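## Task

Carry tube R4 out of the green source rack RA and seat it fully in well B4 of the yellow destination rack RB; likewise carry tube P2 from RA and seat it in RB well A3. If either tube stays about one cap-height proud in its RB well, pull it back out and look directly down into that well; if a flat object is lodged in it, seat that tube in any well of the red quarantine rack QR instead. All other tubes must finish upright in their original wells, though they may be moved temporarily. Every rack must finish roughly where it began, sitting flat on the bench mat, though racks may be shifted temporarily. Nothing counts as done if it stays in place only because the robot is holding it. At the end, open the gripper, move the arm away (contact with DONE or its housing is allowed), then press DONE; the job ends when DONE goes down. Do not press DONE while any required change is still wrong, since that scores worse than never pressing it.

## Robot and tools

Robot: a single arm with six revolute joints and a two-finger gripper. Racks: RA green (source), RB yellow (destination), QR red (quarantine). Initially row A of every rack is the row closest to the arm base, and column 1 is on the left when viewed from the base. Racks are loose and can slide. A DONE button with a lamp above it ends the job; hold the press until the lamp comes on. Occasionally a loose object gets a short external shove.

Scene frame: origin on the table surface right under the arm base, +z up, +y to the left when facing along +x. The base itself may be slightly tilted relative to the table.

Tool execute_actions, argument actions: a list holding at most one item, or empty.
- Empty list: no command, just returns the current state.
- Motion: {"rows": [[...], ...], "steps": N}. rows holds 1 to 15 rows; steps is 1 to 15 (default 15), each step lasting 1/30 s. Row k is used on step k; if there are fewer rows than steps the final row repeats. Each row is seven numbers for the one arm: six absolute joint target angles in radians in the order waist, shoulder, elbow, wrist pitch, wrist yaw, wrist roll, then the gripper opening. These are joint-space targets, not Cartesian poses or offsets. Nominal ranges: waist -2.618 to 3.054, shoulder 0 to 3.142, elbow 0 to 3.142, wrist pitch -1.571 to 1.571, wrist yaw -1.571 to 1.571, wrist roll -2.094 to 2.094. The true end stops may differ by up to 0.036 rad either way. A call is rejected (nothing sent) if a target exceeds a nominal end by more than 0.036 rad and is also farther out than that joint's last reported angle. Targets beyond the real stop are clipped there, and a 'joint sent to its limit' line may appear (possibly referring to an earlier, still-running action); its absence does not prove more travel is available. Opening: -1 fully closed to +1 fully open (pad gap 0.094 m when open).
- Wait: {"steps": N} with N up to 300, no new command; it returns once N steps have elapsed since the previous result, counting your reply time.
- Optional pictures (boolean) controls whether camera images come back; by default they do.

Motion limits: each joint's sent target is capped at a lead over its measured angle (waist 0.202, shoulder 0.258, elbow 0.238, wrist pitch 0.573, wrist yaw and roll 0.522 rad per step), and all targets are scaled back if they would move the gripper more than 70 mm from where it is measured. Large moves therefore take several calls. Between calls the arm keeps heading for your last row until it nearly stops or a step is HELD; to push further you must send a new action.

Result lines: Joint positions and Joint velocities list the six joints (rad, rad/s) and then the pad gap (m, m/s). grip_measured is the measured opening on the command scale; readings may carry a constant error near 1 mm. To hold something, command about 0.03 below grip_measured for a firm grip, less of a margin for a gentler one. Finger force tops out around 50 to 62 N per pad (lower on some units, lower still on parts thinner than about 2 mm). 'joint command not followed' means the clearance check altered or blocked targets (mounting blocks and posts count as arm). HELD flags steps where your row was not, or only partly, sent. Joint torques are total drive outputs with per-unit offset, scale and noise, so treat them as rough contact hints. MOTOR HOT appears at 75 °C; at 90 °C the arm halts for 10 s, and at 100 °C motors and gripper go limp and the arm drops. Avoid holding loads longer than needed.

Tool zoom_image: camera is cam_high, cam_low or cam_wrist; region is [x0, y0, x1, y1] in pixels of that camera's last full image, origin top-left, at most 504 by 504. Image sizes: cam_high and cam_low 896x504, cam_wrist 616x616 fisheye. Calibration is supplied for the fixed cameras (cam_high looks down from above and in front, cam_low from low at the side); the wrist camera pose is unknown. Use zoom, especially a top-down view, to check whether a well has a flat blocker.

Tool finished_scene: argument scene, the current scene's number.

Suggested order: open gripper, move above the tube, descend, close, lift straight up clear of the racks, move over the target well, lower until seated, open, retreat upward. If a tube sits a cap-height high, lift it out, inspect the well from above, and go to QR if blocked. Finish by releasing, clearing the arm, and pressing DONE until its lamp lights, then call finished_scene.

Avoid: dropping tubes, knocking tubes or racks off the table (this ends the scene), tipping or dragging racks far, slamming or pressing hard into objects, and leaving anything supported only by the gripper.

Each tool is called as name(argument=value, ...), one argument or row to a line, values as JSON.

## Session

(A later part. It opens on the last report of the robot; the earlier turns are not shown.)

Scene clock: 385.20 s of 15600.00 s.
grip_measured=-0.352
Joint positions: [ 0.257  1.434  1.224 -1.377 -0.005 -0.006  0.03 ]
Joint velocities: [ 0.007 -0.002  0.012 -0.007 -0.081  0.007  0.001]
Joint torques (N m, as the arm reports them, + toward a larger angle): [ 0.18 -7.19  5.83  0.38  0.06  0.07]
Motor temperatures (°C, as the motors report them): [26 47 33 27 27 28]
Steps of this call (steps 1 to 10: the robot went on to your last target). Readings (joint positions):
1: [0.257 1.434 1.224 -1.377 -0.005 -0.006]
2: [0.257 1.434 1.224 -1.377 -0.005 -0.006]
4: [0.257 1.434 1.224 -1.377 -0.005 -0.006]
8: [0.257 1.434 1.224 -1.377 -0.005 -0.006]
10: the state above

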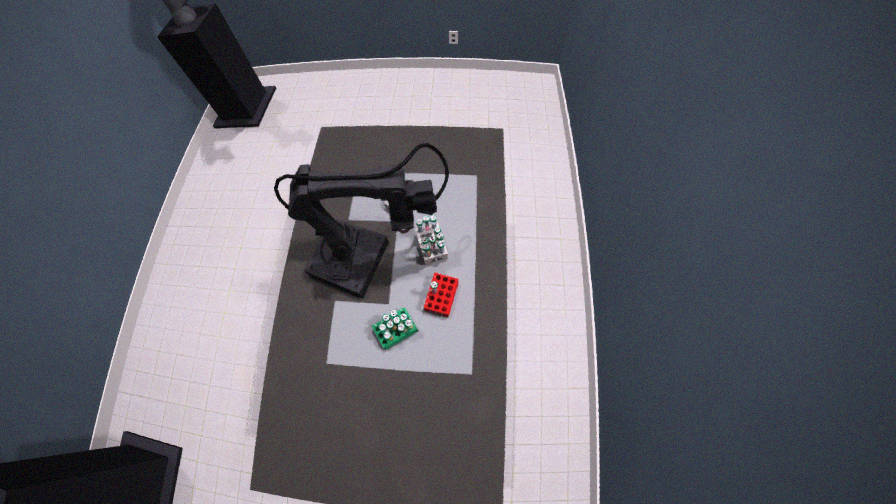

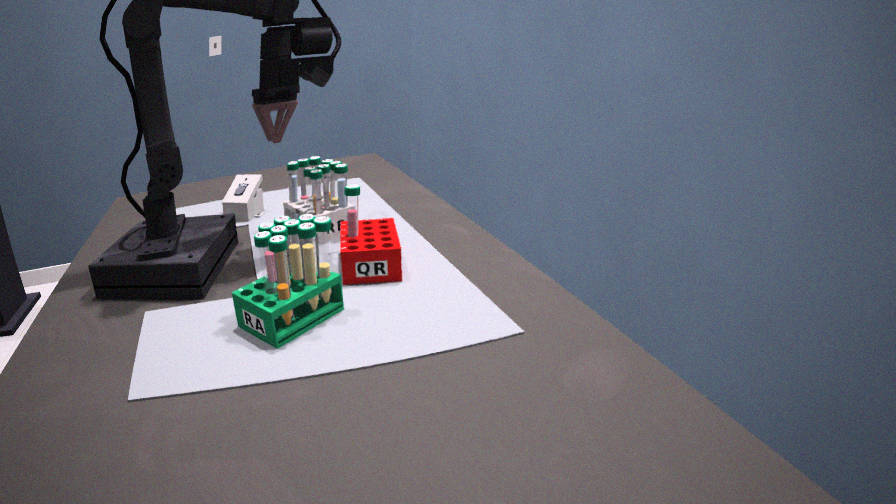

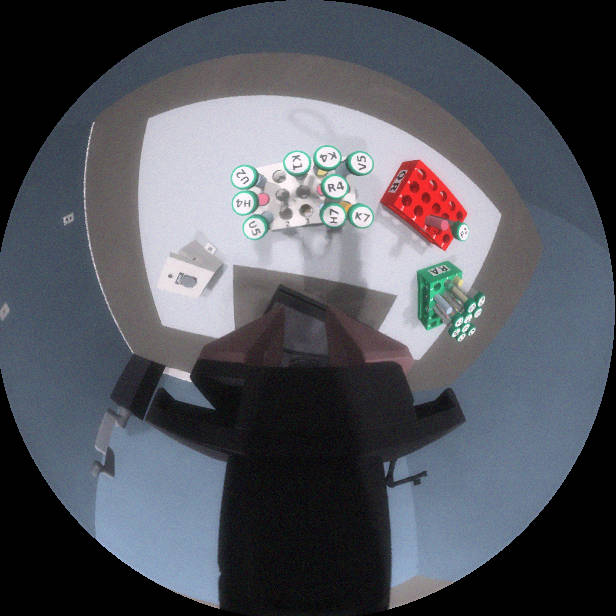

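execute_actions(
  actions=[
    {"rows":[[0.29,1.41,1.224,-1.37,0,0,-0.5],[0.33,1.41,1.224,-1.36,0,0,-0.7],[0.38,1.41,1.224,-1.35,0,0,-0.9],[0.44,1.42,1.224,-1.34,0,0,-1],[0.50,1.43,1.22,-1.32,0,0,-1],[0.56,1.44,1.21,-1.30,0,0,-1],[0.62,1.455,1.20,-1.275,0,0,-1],[0.68,1.47,1.19,-1.25,0,0,-1],[0.74,1.485,1.18,-1.225,0,0,-1],[0.80,1.50,1.165,-1.20,0,0,-1],[0.86,1.515,1.15,-1.17,0,0,-1],[0.91,1.53,1.14,-1.14,0,0,-1],[0.96,1.545,1.13,-1.115,0,0,-1],[1.0,1.56,1.12,-1.09,0,0,-1],[1.03,1.575,1.11,-1.06,0,0,-1]],"steps":15},
  ],
  pictures=false,
)

execute_actions(
  actions=[
    {"rows":[[1.055,1.59,1.10,-1.04,0,0,-1],[1.075,1.60,1.09,-1.02,0,0,-1],[1.09,1.61,1.08,-1.0,0,0,-1],[1.10,1.617,1.07,-0.992,0,0,-1]],"steps":15},
  ],
  pictures=false,
)

execute_actions(
  actions=[
    {"steps":8},
  ],
)

Scene clock: 391.60 s of 15600.00 s.
grip_measured=-0.990
Joint positions: [ 0.968  1.553  1.133 -1.173  0.    -0.004  0.   ]
Joint velocities: [ 1.204  0.496 -0.359  0.711 -0.066 -0.037 -0.001]
Joint torques (N m, as the arm reports them, + toward a larger angle): [-1.37 -6.43  5.73  0.45  0.07  0.05]
Motor temperatures (°C, as the motors report them): [26 46 32 27 27 28]
Steps of this call (steps 1 to 15: the robot went on to your last target; steps 16 to 90: nothing new was sent; then 2.90 s passed at rest; steps 91 to 105: all 15 steps of this action). Readings (joint positions):
91: [0.260 1.434 1.224 -1.377 -0.003 -0.006]
92: [0.273 1.434 1.224 -1.377 0.001 -0.006]
94: [0.336 1.434 1.224 -1.376 0.008 -0.005]
98: [0.572 1.441 1.215 -1.331 0.008 -0.004]
105: the state above

Scene clock: 392.10 s of 15600.00 s.
grip_measured=-0.990
Joint positions: [ 1.1    1.626  1.067 -1.024 -0.005 -0.004  0.   ]
Joint velocities: [-0.017 -0.007 -0.012  0.051 -0.022  0.037  0.   ]
Joint torques (N m, as the arm reports them, + toward a larger angle): [-0.03 -6.96  5.78  0.61  0.06  0.05]
Motor temperatures (°C, as the motors report them): [26 46 32 27 27 28]
Steps of this call (steps 1 to 15: all 15 steps of this action). Readings (joint positions):
1: [1.007 1.571 1.121 -1.151 -0.002 -0.004]
2: [1.038 1.586 1.109 -1.128 -0.003 -0.004]
4: [1.081 1.610 1.088 -1.088 -0.005 -0.004]
8: [1.100 1.626 1.067 -1.049 -0.005 -0.004]
15: the state above

Scene clock: 392.37 s of 15600.00 s.
grip_measured=-0.990
Joint positions: [ 1.1    1.626  1.067 -1.02  -0.005 -0.004  0.   ]
Joint velocities: [-0.007  0.007  0.017  0.051  0.037  0.007  0.001]
Joint torques (N m, as the arm reports them, + toward a larger angle): [-0.1  -7.05  5.83  0.64  0.07  0.04]
Motor temperatures (°C, as the motors report them): [26 46 32 27 27 28]
Steps of this call (steps 1 to 8: the robot went on to your last target). Readings (joint positions):
1: [1.100 1.626 1.067 -1.023 -0.005 -0.004]
2: [1.100 1.626 1.067 -1.022 -0.005 -0.004]
4: [1.100 1.626 1.067 -1.021 -0.005 -0.004]
8: the state above

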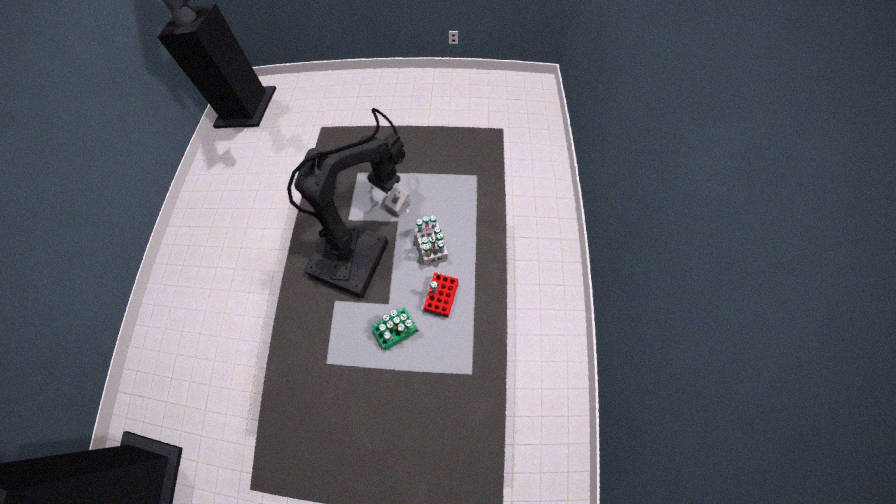

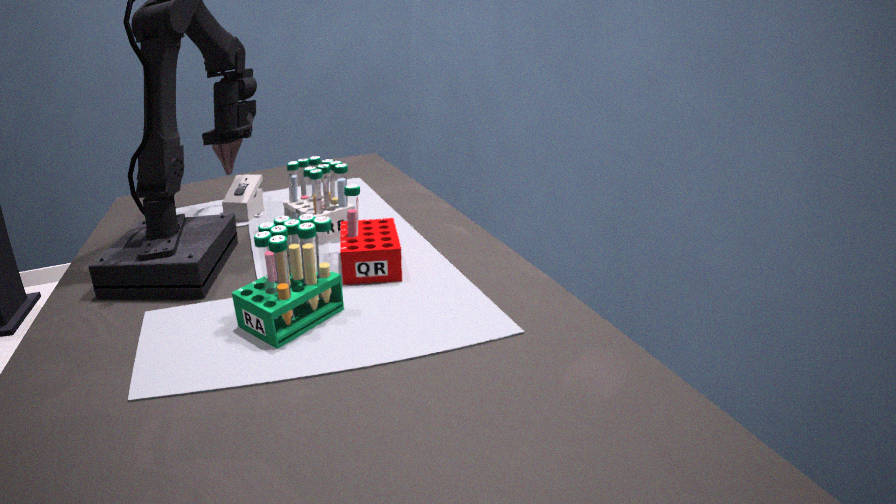

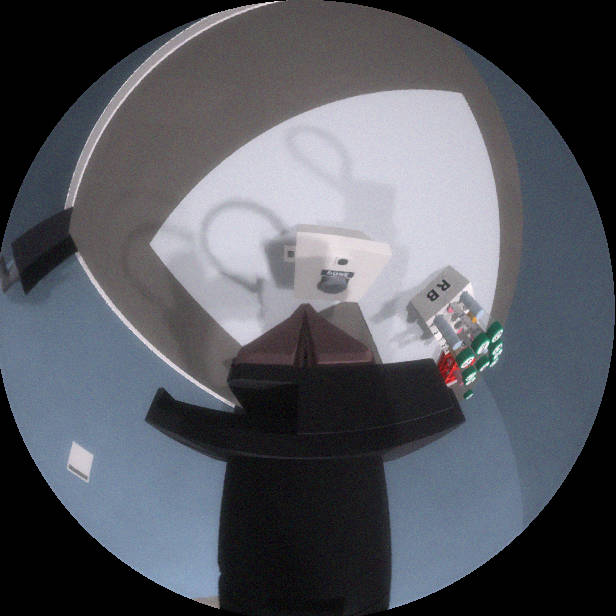

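execute_actions(
  actions=[
    {"rows":[[1.08,1.62,1.065,-0.99,0,0,-1],[1.06,1.62,1.065,-0.98,0,0,-1],[1.04,1.62,1.06,-0.97,0,0,-1],[1.02,1.625,1.055,-0.96,0,0,-1],[1.005,1.63,1.045,-0.945,0,0,-1],[0.995,1.635,1.035,-0.93,0,0,-1],[0.99,1.64,1.025,-0.915,0,0,-1],[0.99,1.645,1.013,-0.905,0,0,-1]],"steps":15},
  ],
  pictures=false,
)

execute_actions(
  actions=[
    {"steps":8},
  ],
)

zoom_image(
  camera="cam_wrist",
  region=[230,200,390,350],
)

Scene clock: 398.30 s of 15600.00 s.
grip_measured=-0.990
Joint positions: [ 0.99   1.649  1.012 -0.945 -0.    -0.004  0.   ]
Joint velocities: [-0.007 -0.002  0.002  0.11  -0.007  0.022  0.   ]
Joint torques (N m, as the arm reports them, + toward a larger angle): [ 0.04 -6.58  5.51  0.64  0.    0.04]
Motor temperatures (°C, as the motors report them): [26 46 32 27 27 28]
Steps of this call (steps 1 to 15: the robot went on to your last target; steps 16 to 90: nothing new was sent; then 2.43 s passed at rest; steps 91 to 105: all 15 steps of this action). Readings (joint positions):
91: [1.099 1.626 1.067 -1.019 -0.005 -0.004]
92: [1.094 1.626 1.067 -1.018 -0.006 -0.004]
94: [1.067 1.626 1.067 -1.011 -0.006 -0.004]
98: [0.999 1.629 1.041 -0.968 -0.003 -0.004]
105: the state above

Scene clock: 398.57 s of 15600.00 s.
grip_measured=-0.990
Joint positions: [ 0.99   1.649  1.012 -0.934 -0.    -0.004  0.   ]
Joint velocities: [-0.027 -0.002 -0.002 -0.081  0.066  0.022 -0.001]
Joint torques (N m, as the arm reports them, + toward a larger angle): [-0.07 -6.62  5.57  0.62  0.01  0.04]
Motor temperatures (°C, as the motors report them): [26 46 32 27 27 28]
Steps of this call (steps 1 to 8: the robot went on to your last target). Readings (joint positions):
1: [0.990 1.649 1.012 -0.942 -0.000 -0.004]
2: [0.990 1.649 1.012 -0.939 -0.000 -0.004]
4: [0.990 1.649 1.012 -0.937 -0.000 -0.004]
8: the state above

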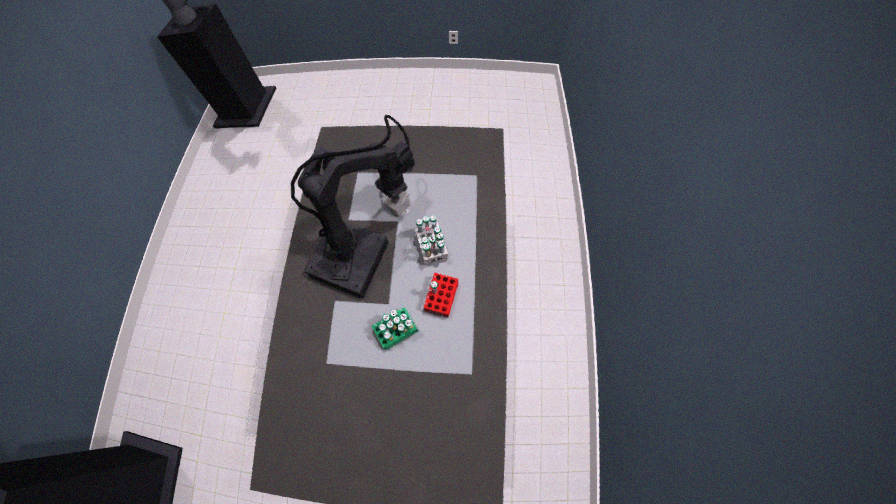

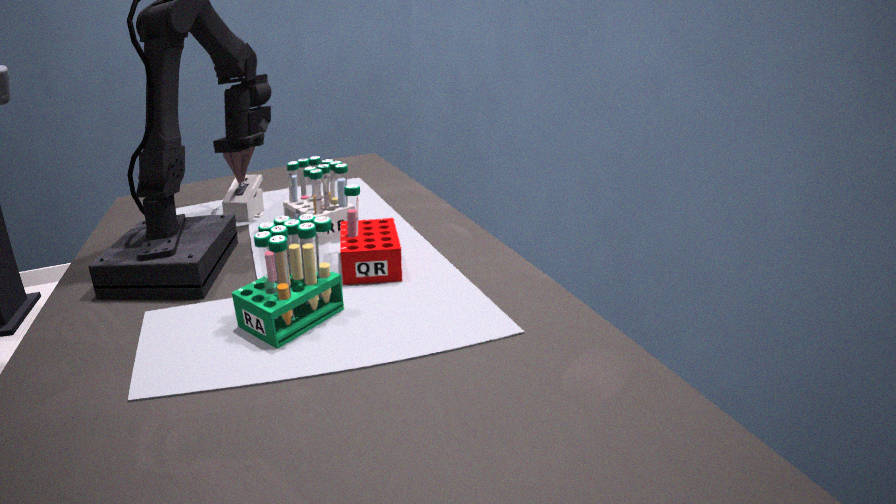

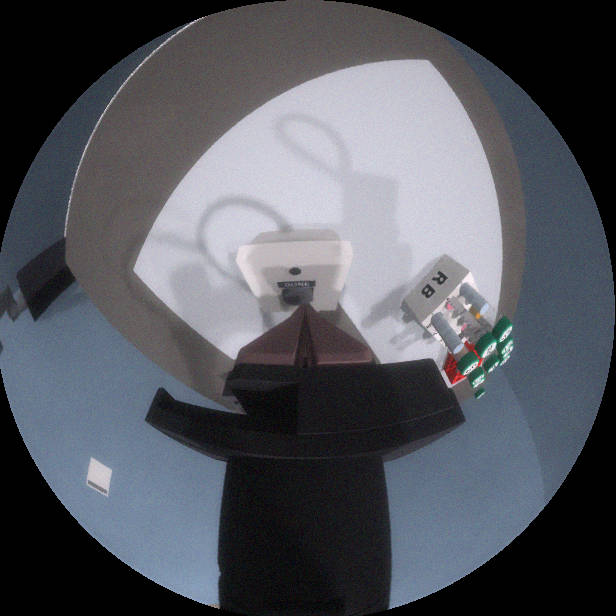

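Region (230, 200, 390, 350) of cam_wrist's 616x616 image, scaled by 3.150, with more detail than that image has; it fills the top 472 rows of this view, and the rest is white.

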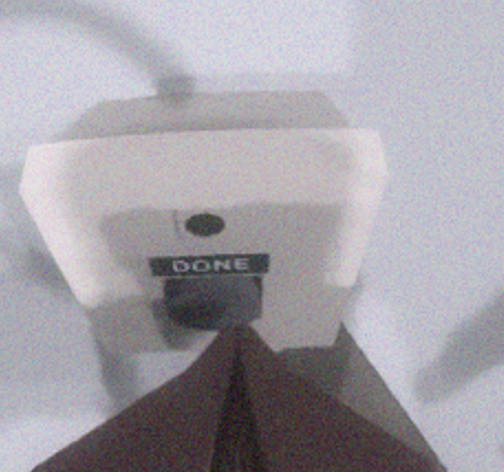

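execute_actions(
  actions=[
    {"rows":[[1.005,1.648,1.012,-0.905,0,0,-1],[1.015,1.652,1.012,-0.895,0,0,-1],[1.021,1.656,1.01,-0.885,0,0,-1],[1.021,1.66,1.007,-0.878,0,0,-1],[1.021,1.664,1.004,-0.871,0,0,-1],[1.021,1.668,1.001,-0.864,0,0,-1],[1.021,1.672,0.998,-0.858,0,0,-1],[1.021,1.676,0.995,-0.852,0,0,-1],[1.021,1.68,0.992,-0.846,0,0,-1],[1.021,1.684,0.989,-0.84,0,0,-1],[1.021,1.688,0.987,-0.836,0,0,-1],[1.021,1.692,0.985,-0.834,0,0,-1]],"steps":15},
  ],
  pictures=false,
)

execute_actions(
  actions=[
    {"steps":8},
  ],
)

zoom_image(
  camera="cam_wrist",
  region=[230,200,390,350],
)

Scene clock: 403.07 s of 15600.00 s.
grip_measured=-0.990
Joint positions: [ 1.015  1.683  0.997 -0.874  0.    -0.004  0.   ]
Joint velocities: [-0.002 -0.007 -0.007 -0.007 -0.125  0.007 -0.   ]
Joint torques (N m, as the arm reports them, + toward a larger angle): [ 0.46 -5.8   4.4   0.74  0.01  0.06]
Motor temperatures (°C, as the motors report them): [26 45 32 27 27 28]
Steps of this call (steps 1 to 30: the robot went on to your last target; steps 31 to 90: nothing new was sent; then 1.00 s passed at rest; steps 91 to 105: all 15 steps of this action). Readings (joint positions):
91: [0.991 1.649 1.012 -0.932 -0.000 -0.004]
92: [0.993 1.649 1.012 -0.932 0.000 -0.004]
94: [1.004 1.650 1.012 -0.926 0.000 -0.004]
98: [1.015 1.664 1.011 -0.902 0.000 -0.004]
105: the state above

Scene clock: 403.33 s of 15600.00 s.
grip_measured=-0.990
Joint positions: [ 1.015  1.683  0.997 -0.874  0.    -0.004  0.   ]
Joint velocities: [-0.022 -0.007  0.007 -0.037 -0.051 -0.051  0.   ]
Joint torques (N m, as the arm reports them, + toward a larger angle): [ 0.47 -5.84  4.4   0.75  0.    0.04]
Motor temperatures (°C, as the motors report them): [26 45 32 27 27 28]
Steps of this call (steps 1 to 8: the robot went on to your last target). Readings (joint positions):
1: [1.015 1.683 0.997 -0.874 0.000 -0.004]
2: [1.015 1.683 0.997 -0.874 0.000 -0.004]
4: [1.015 1.683 0.997 -0.874 0.000 -0.004]
8: the state above

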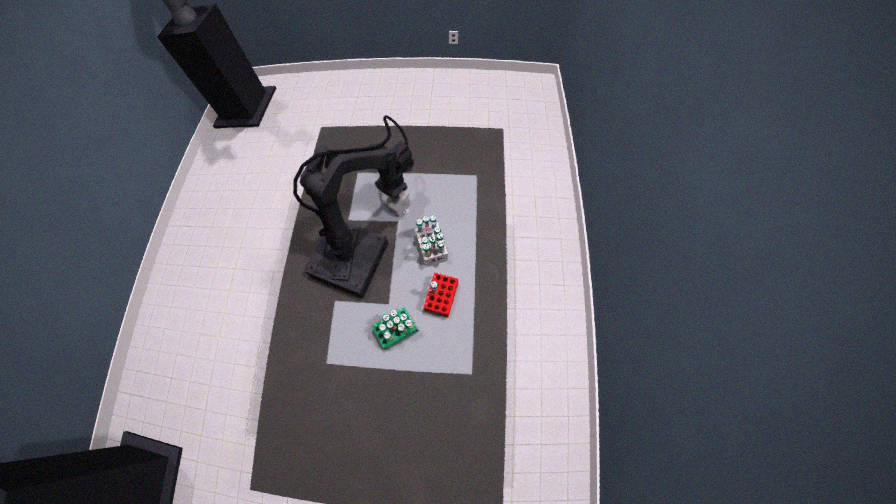

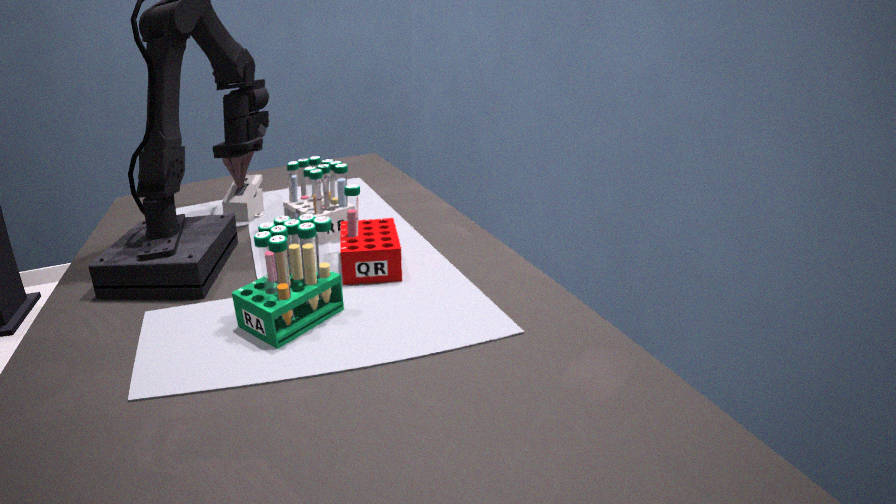

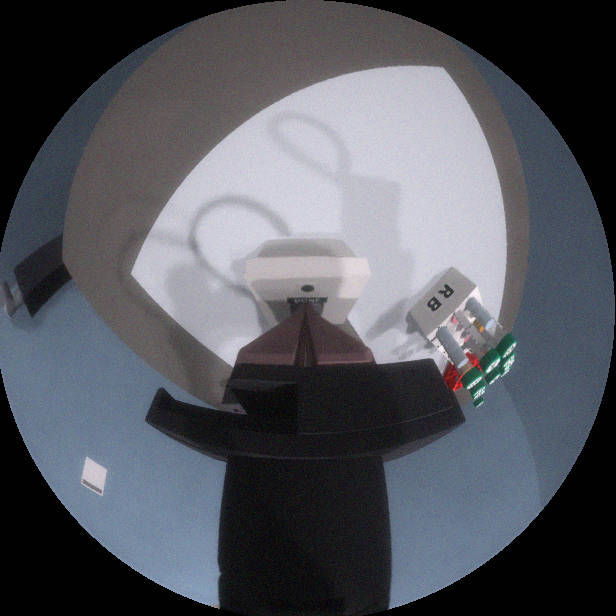

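Region (230, 200, 390, 350) of cam_wrist's 616x616 image, scaled by 3.150, with more detail than that image has; it fills the top 472 rows of this view, and the rest is white.

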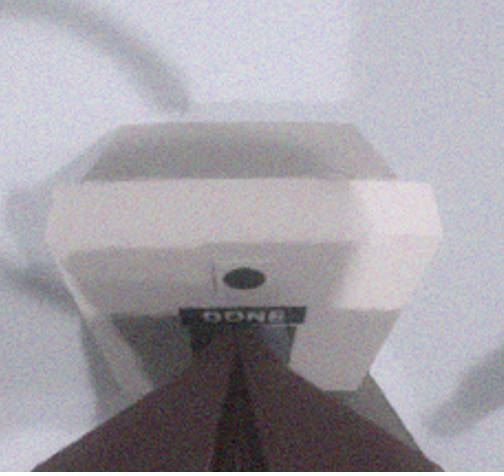

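execute_actions(
  actions=[
    {"rows":[[1.021,1.67,1.0,-0.88,0,0,-1],[1.021,1.655,1.0,-0.9,0,0,-1],[1.021,1.642,1.0,-0.92,0,0,-1],[1.021,1.64,1.0,-0.93,0,0,-1]],"steps":12},
  ],
  pictures=false,
)

execute_actions(
  actions=[
    {"rows":[[1.021,1.655,0.995,-0.89,0,0,-1],[1.021,1.66,0.992,-0.88,0,0,-1],[1.021,1.664,0.989,-0.872,0,0,-1],[1.021,1.668,0.986,-0.865,0,0,-1],[1.021,1.671,0.983,-0.859,0,0,-1],[1.021,1.674,0.98,-0.853,0,0,-1],[1.021,1.677,0.977,-0.847,0,0,-1],[1.021,1.68,0.974,-0.841,0,0,-1],[1.021,1.683,0.971,-0.835,0,0,-1],[1.021,1.686,0.968,-0.83,0,0,-1],[1.021,1.689,0.965,-0.825,0,0,-1],[1.021,1.692,0.962,-0.82,0,0,-1]],"steps":15},
  ],
)

zoom_image(
  camera="cam_wrist",
  region=[230,200,390,350],
)

Scene clock: 409.60 s of 15600.00 s.
grip_measured=-0.990
Joint positions: [ 1.015  1.668  0.997 -0.914  0.    -0.004  0.   ]
Joint velocities: [-0.012 -0.002  0.017 -0.066 -0.037 -0.022  0.   ]
Joint torques (N m, as the arm reports them, + toward a larger angle): [ 0.49 -8.63  5.61  0.3   0.02  0.03]
Motor temperatures (°C, as the motors report them): [26 45 32 27 27 28]
Steps of this call (steps 1 to 15: the robot went on to your last target; steps 16 to 90: nothing new was sent; then 2.87 s passed at rest; steps 91 to 102: all 12 steps of this action). Readings (joint positions):
91: [1.015 1.683 0.997 -0.875 0.000 -0.004]
92: [1.015 1.683 0.997 -0.876 0.000 -0.004]
94: [1.015 1.675 0.997 -0.883 0.000 -0.004]
98: [1.015 1.668 0.997 -0.904 0.000 -0.004]
102: the state above

Scene clock: 410.10 s of 15600.00 s.
grip_measured=-0.990
Joint positions: [ 1.015  1.678  0.976 -0.867  0.    -0.004  0.   ]
Joint velocities: [-0.002  0.007 -0.007 -0.007  0.007 -0.022  0.   ]
Joint torques (N m, as the arm reports them, + toward a larger angle): no reading
Motor temperatures (°C, as the motors report them): [26 44 32 28 27 28]
Steps of this call (steps 1 to 15: all 15 steps of this action). Readings (joint positions):
1: [1.015 1.668 0.997 -0.914 0.000 -0.004]
2: [1.015 1.668 0.997 -0.913 0.000 -0.004]
4: [1.015 1.668 0.997 -0.909 0.000 -0.004]
8: [1.015 1.669 0.986 -0.887 0.000 -0.004]
15: [1.015 1.678 0.976 -0.868 0.000 -0.004]
The task's run has ended: the event that ends the task has happened.

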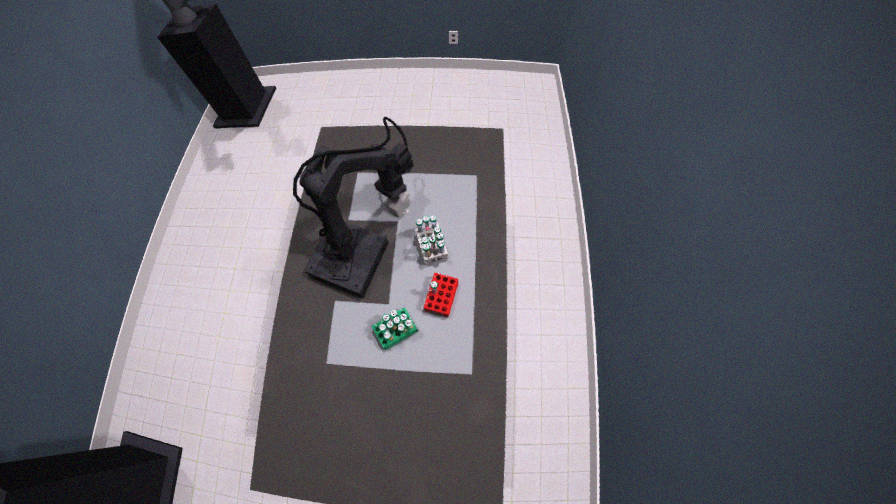

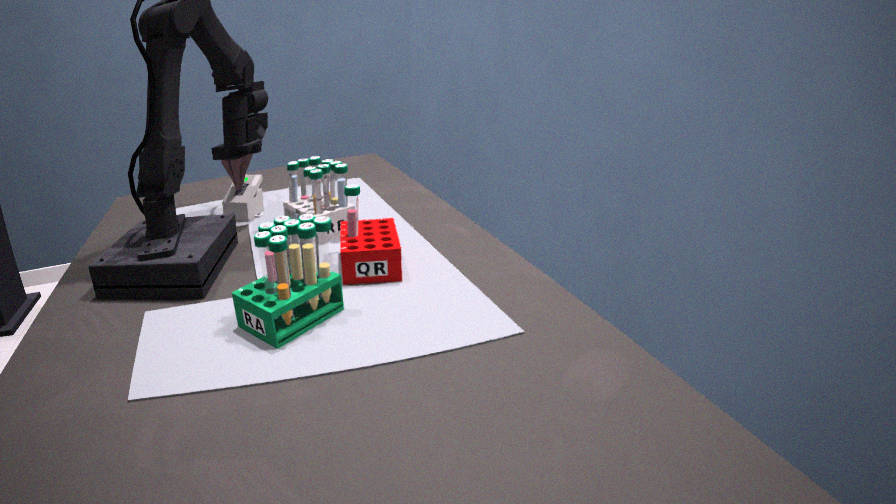

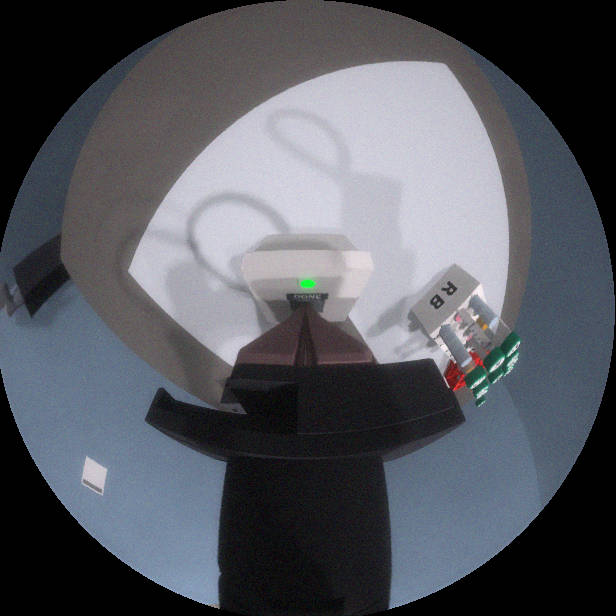

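Episode already finished.

finished_scene(
  scene=2,
)

The scene is finished: the task was done.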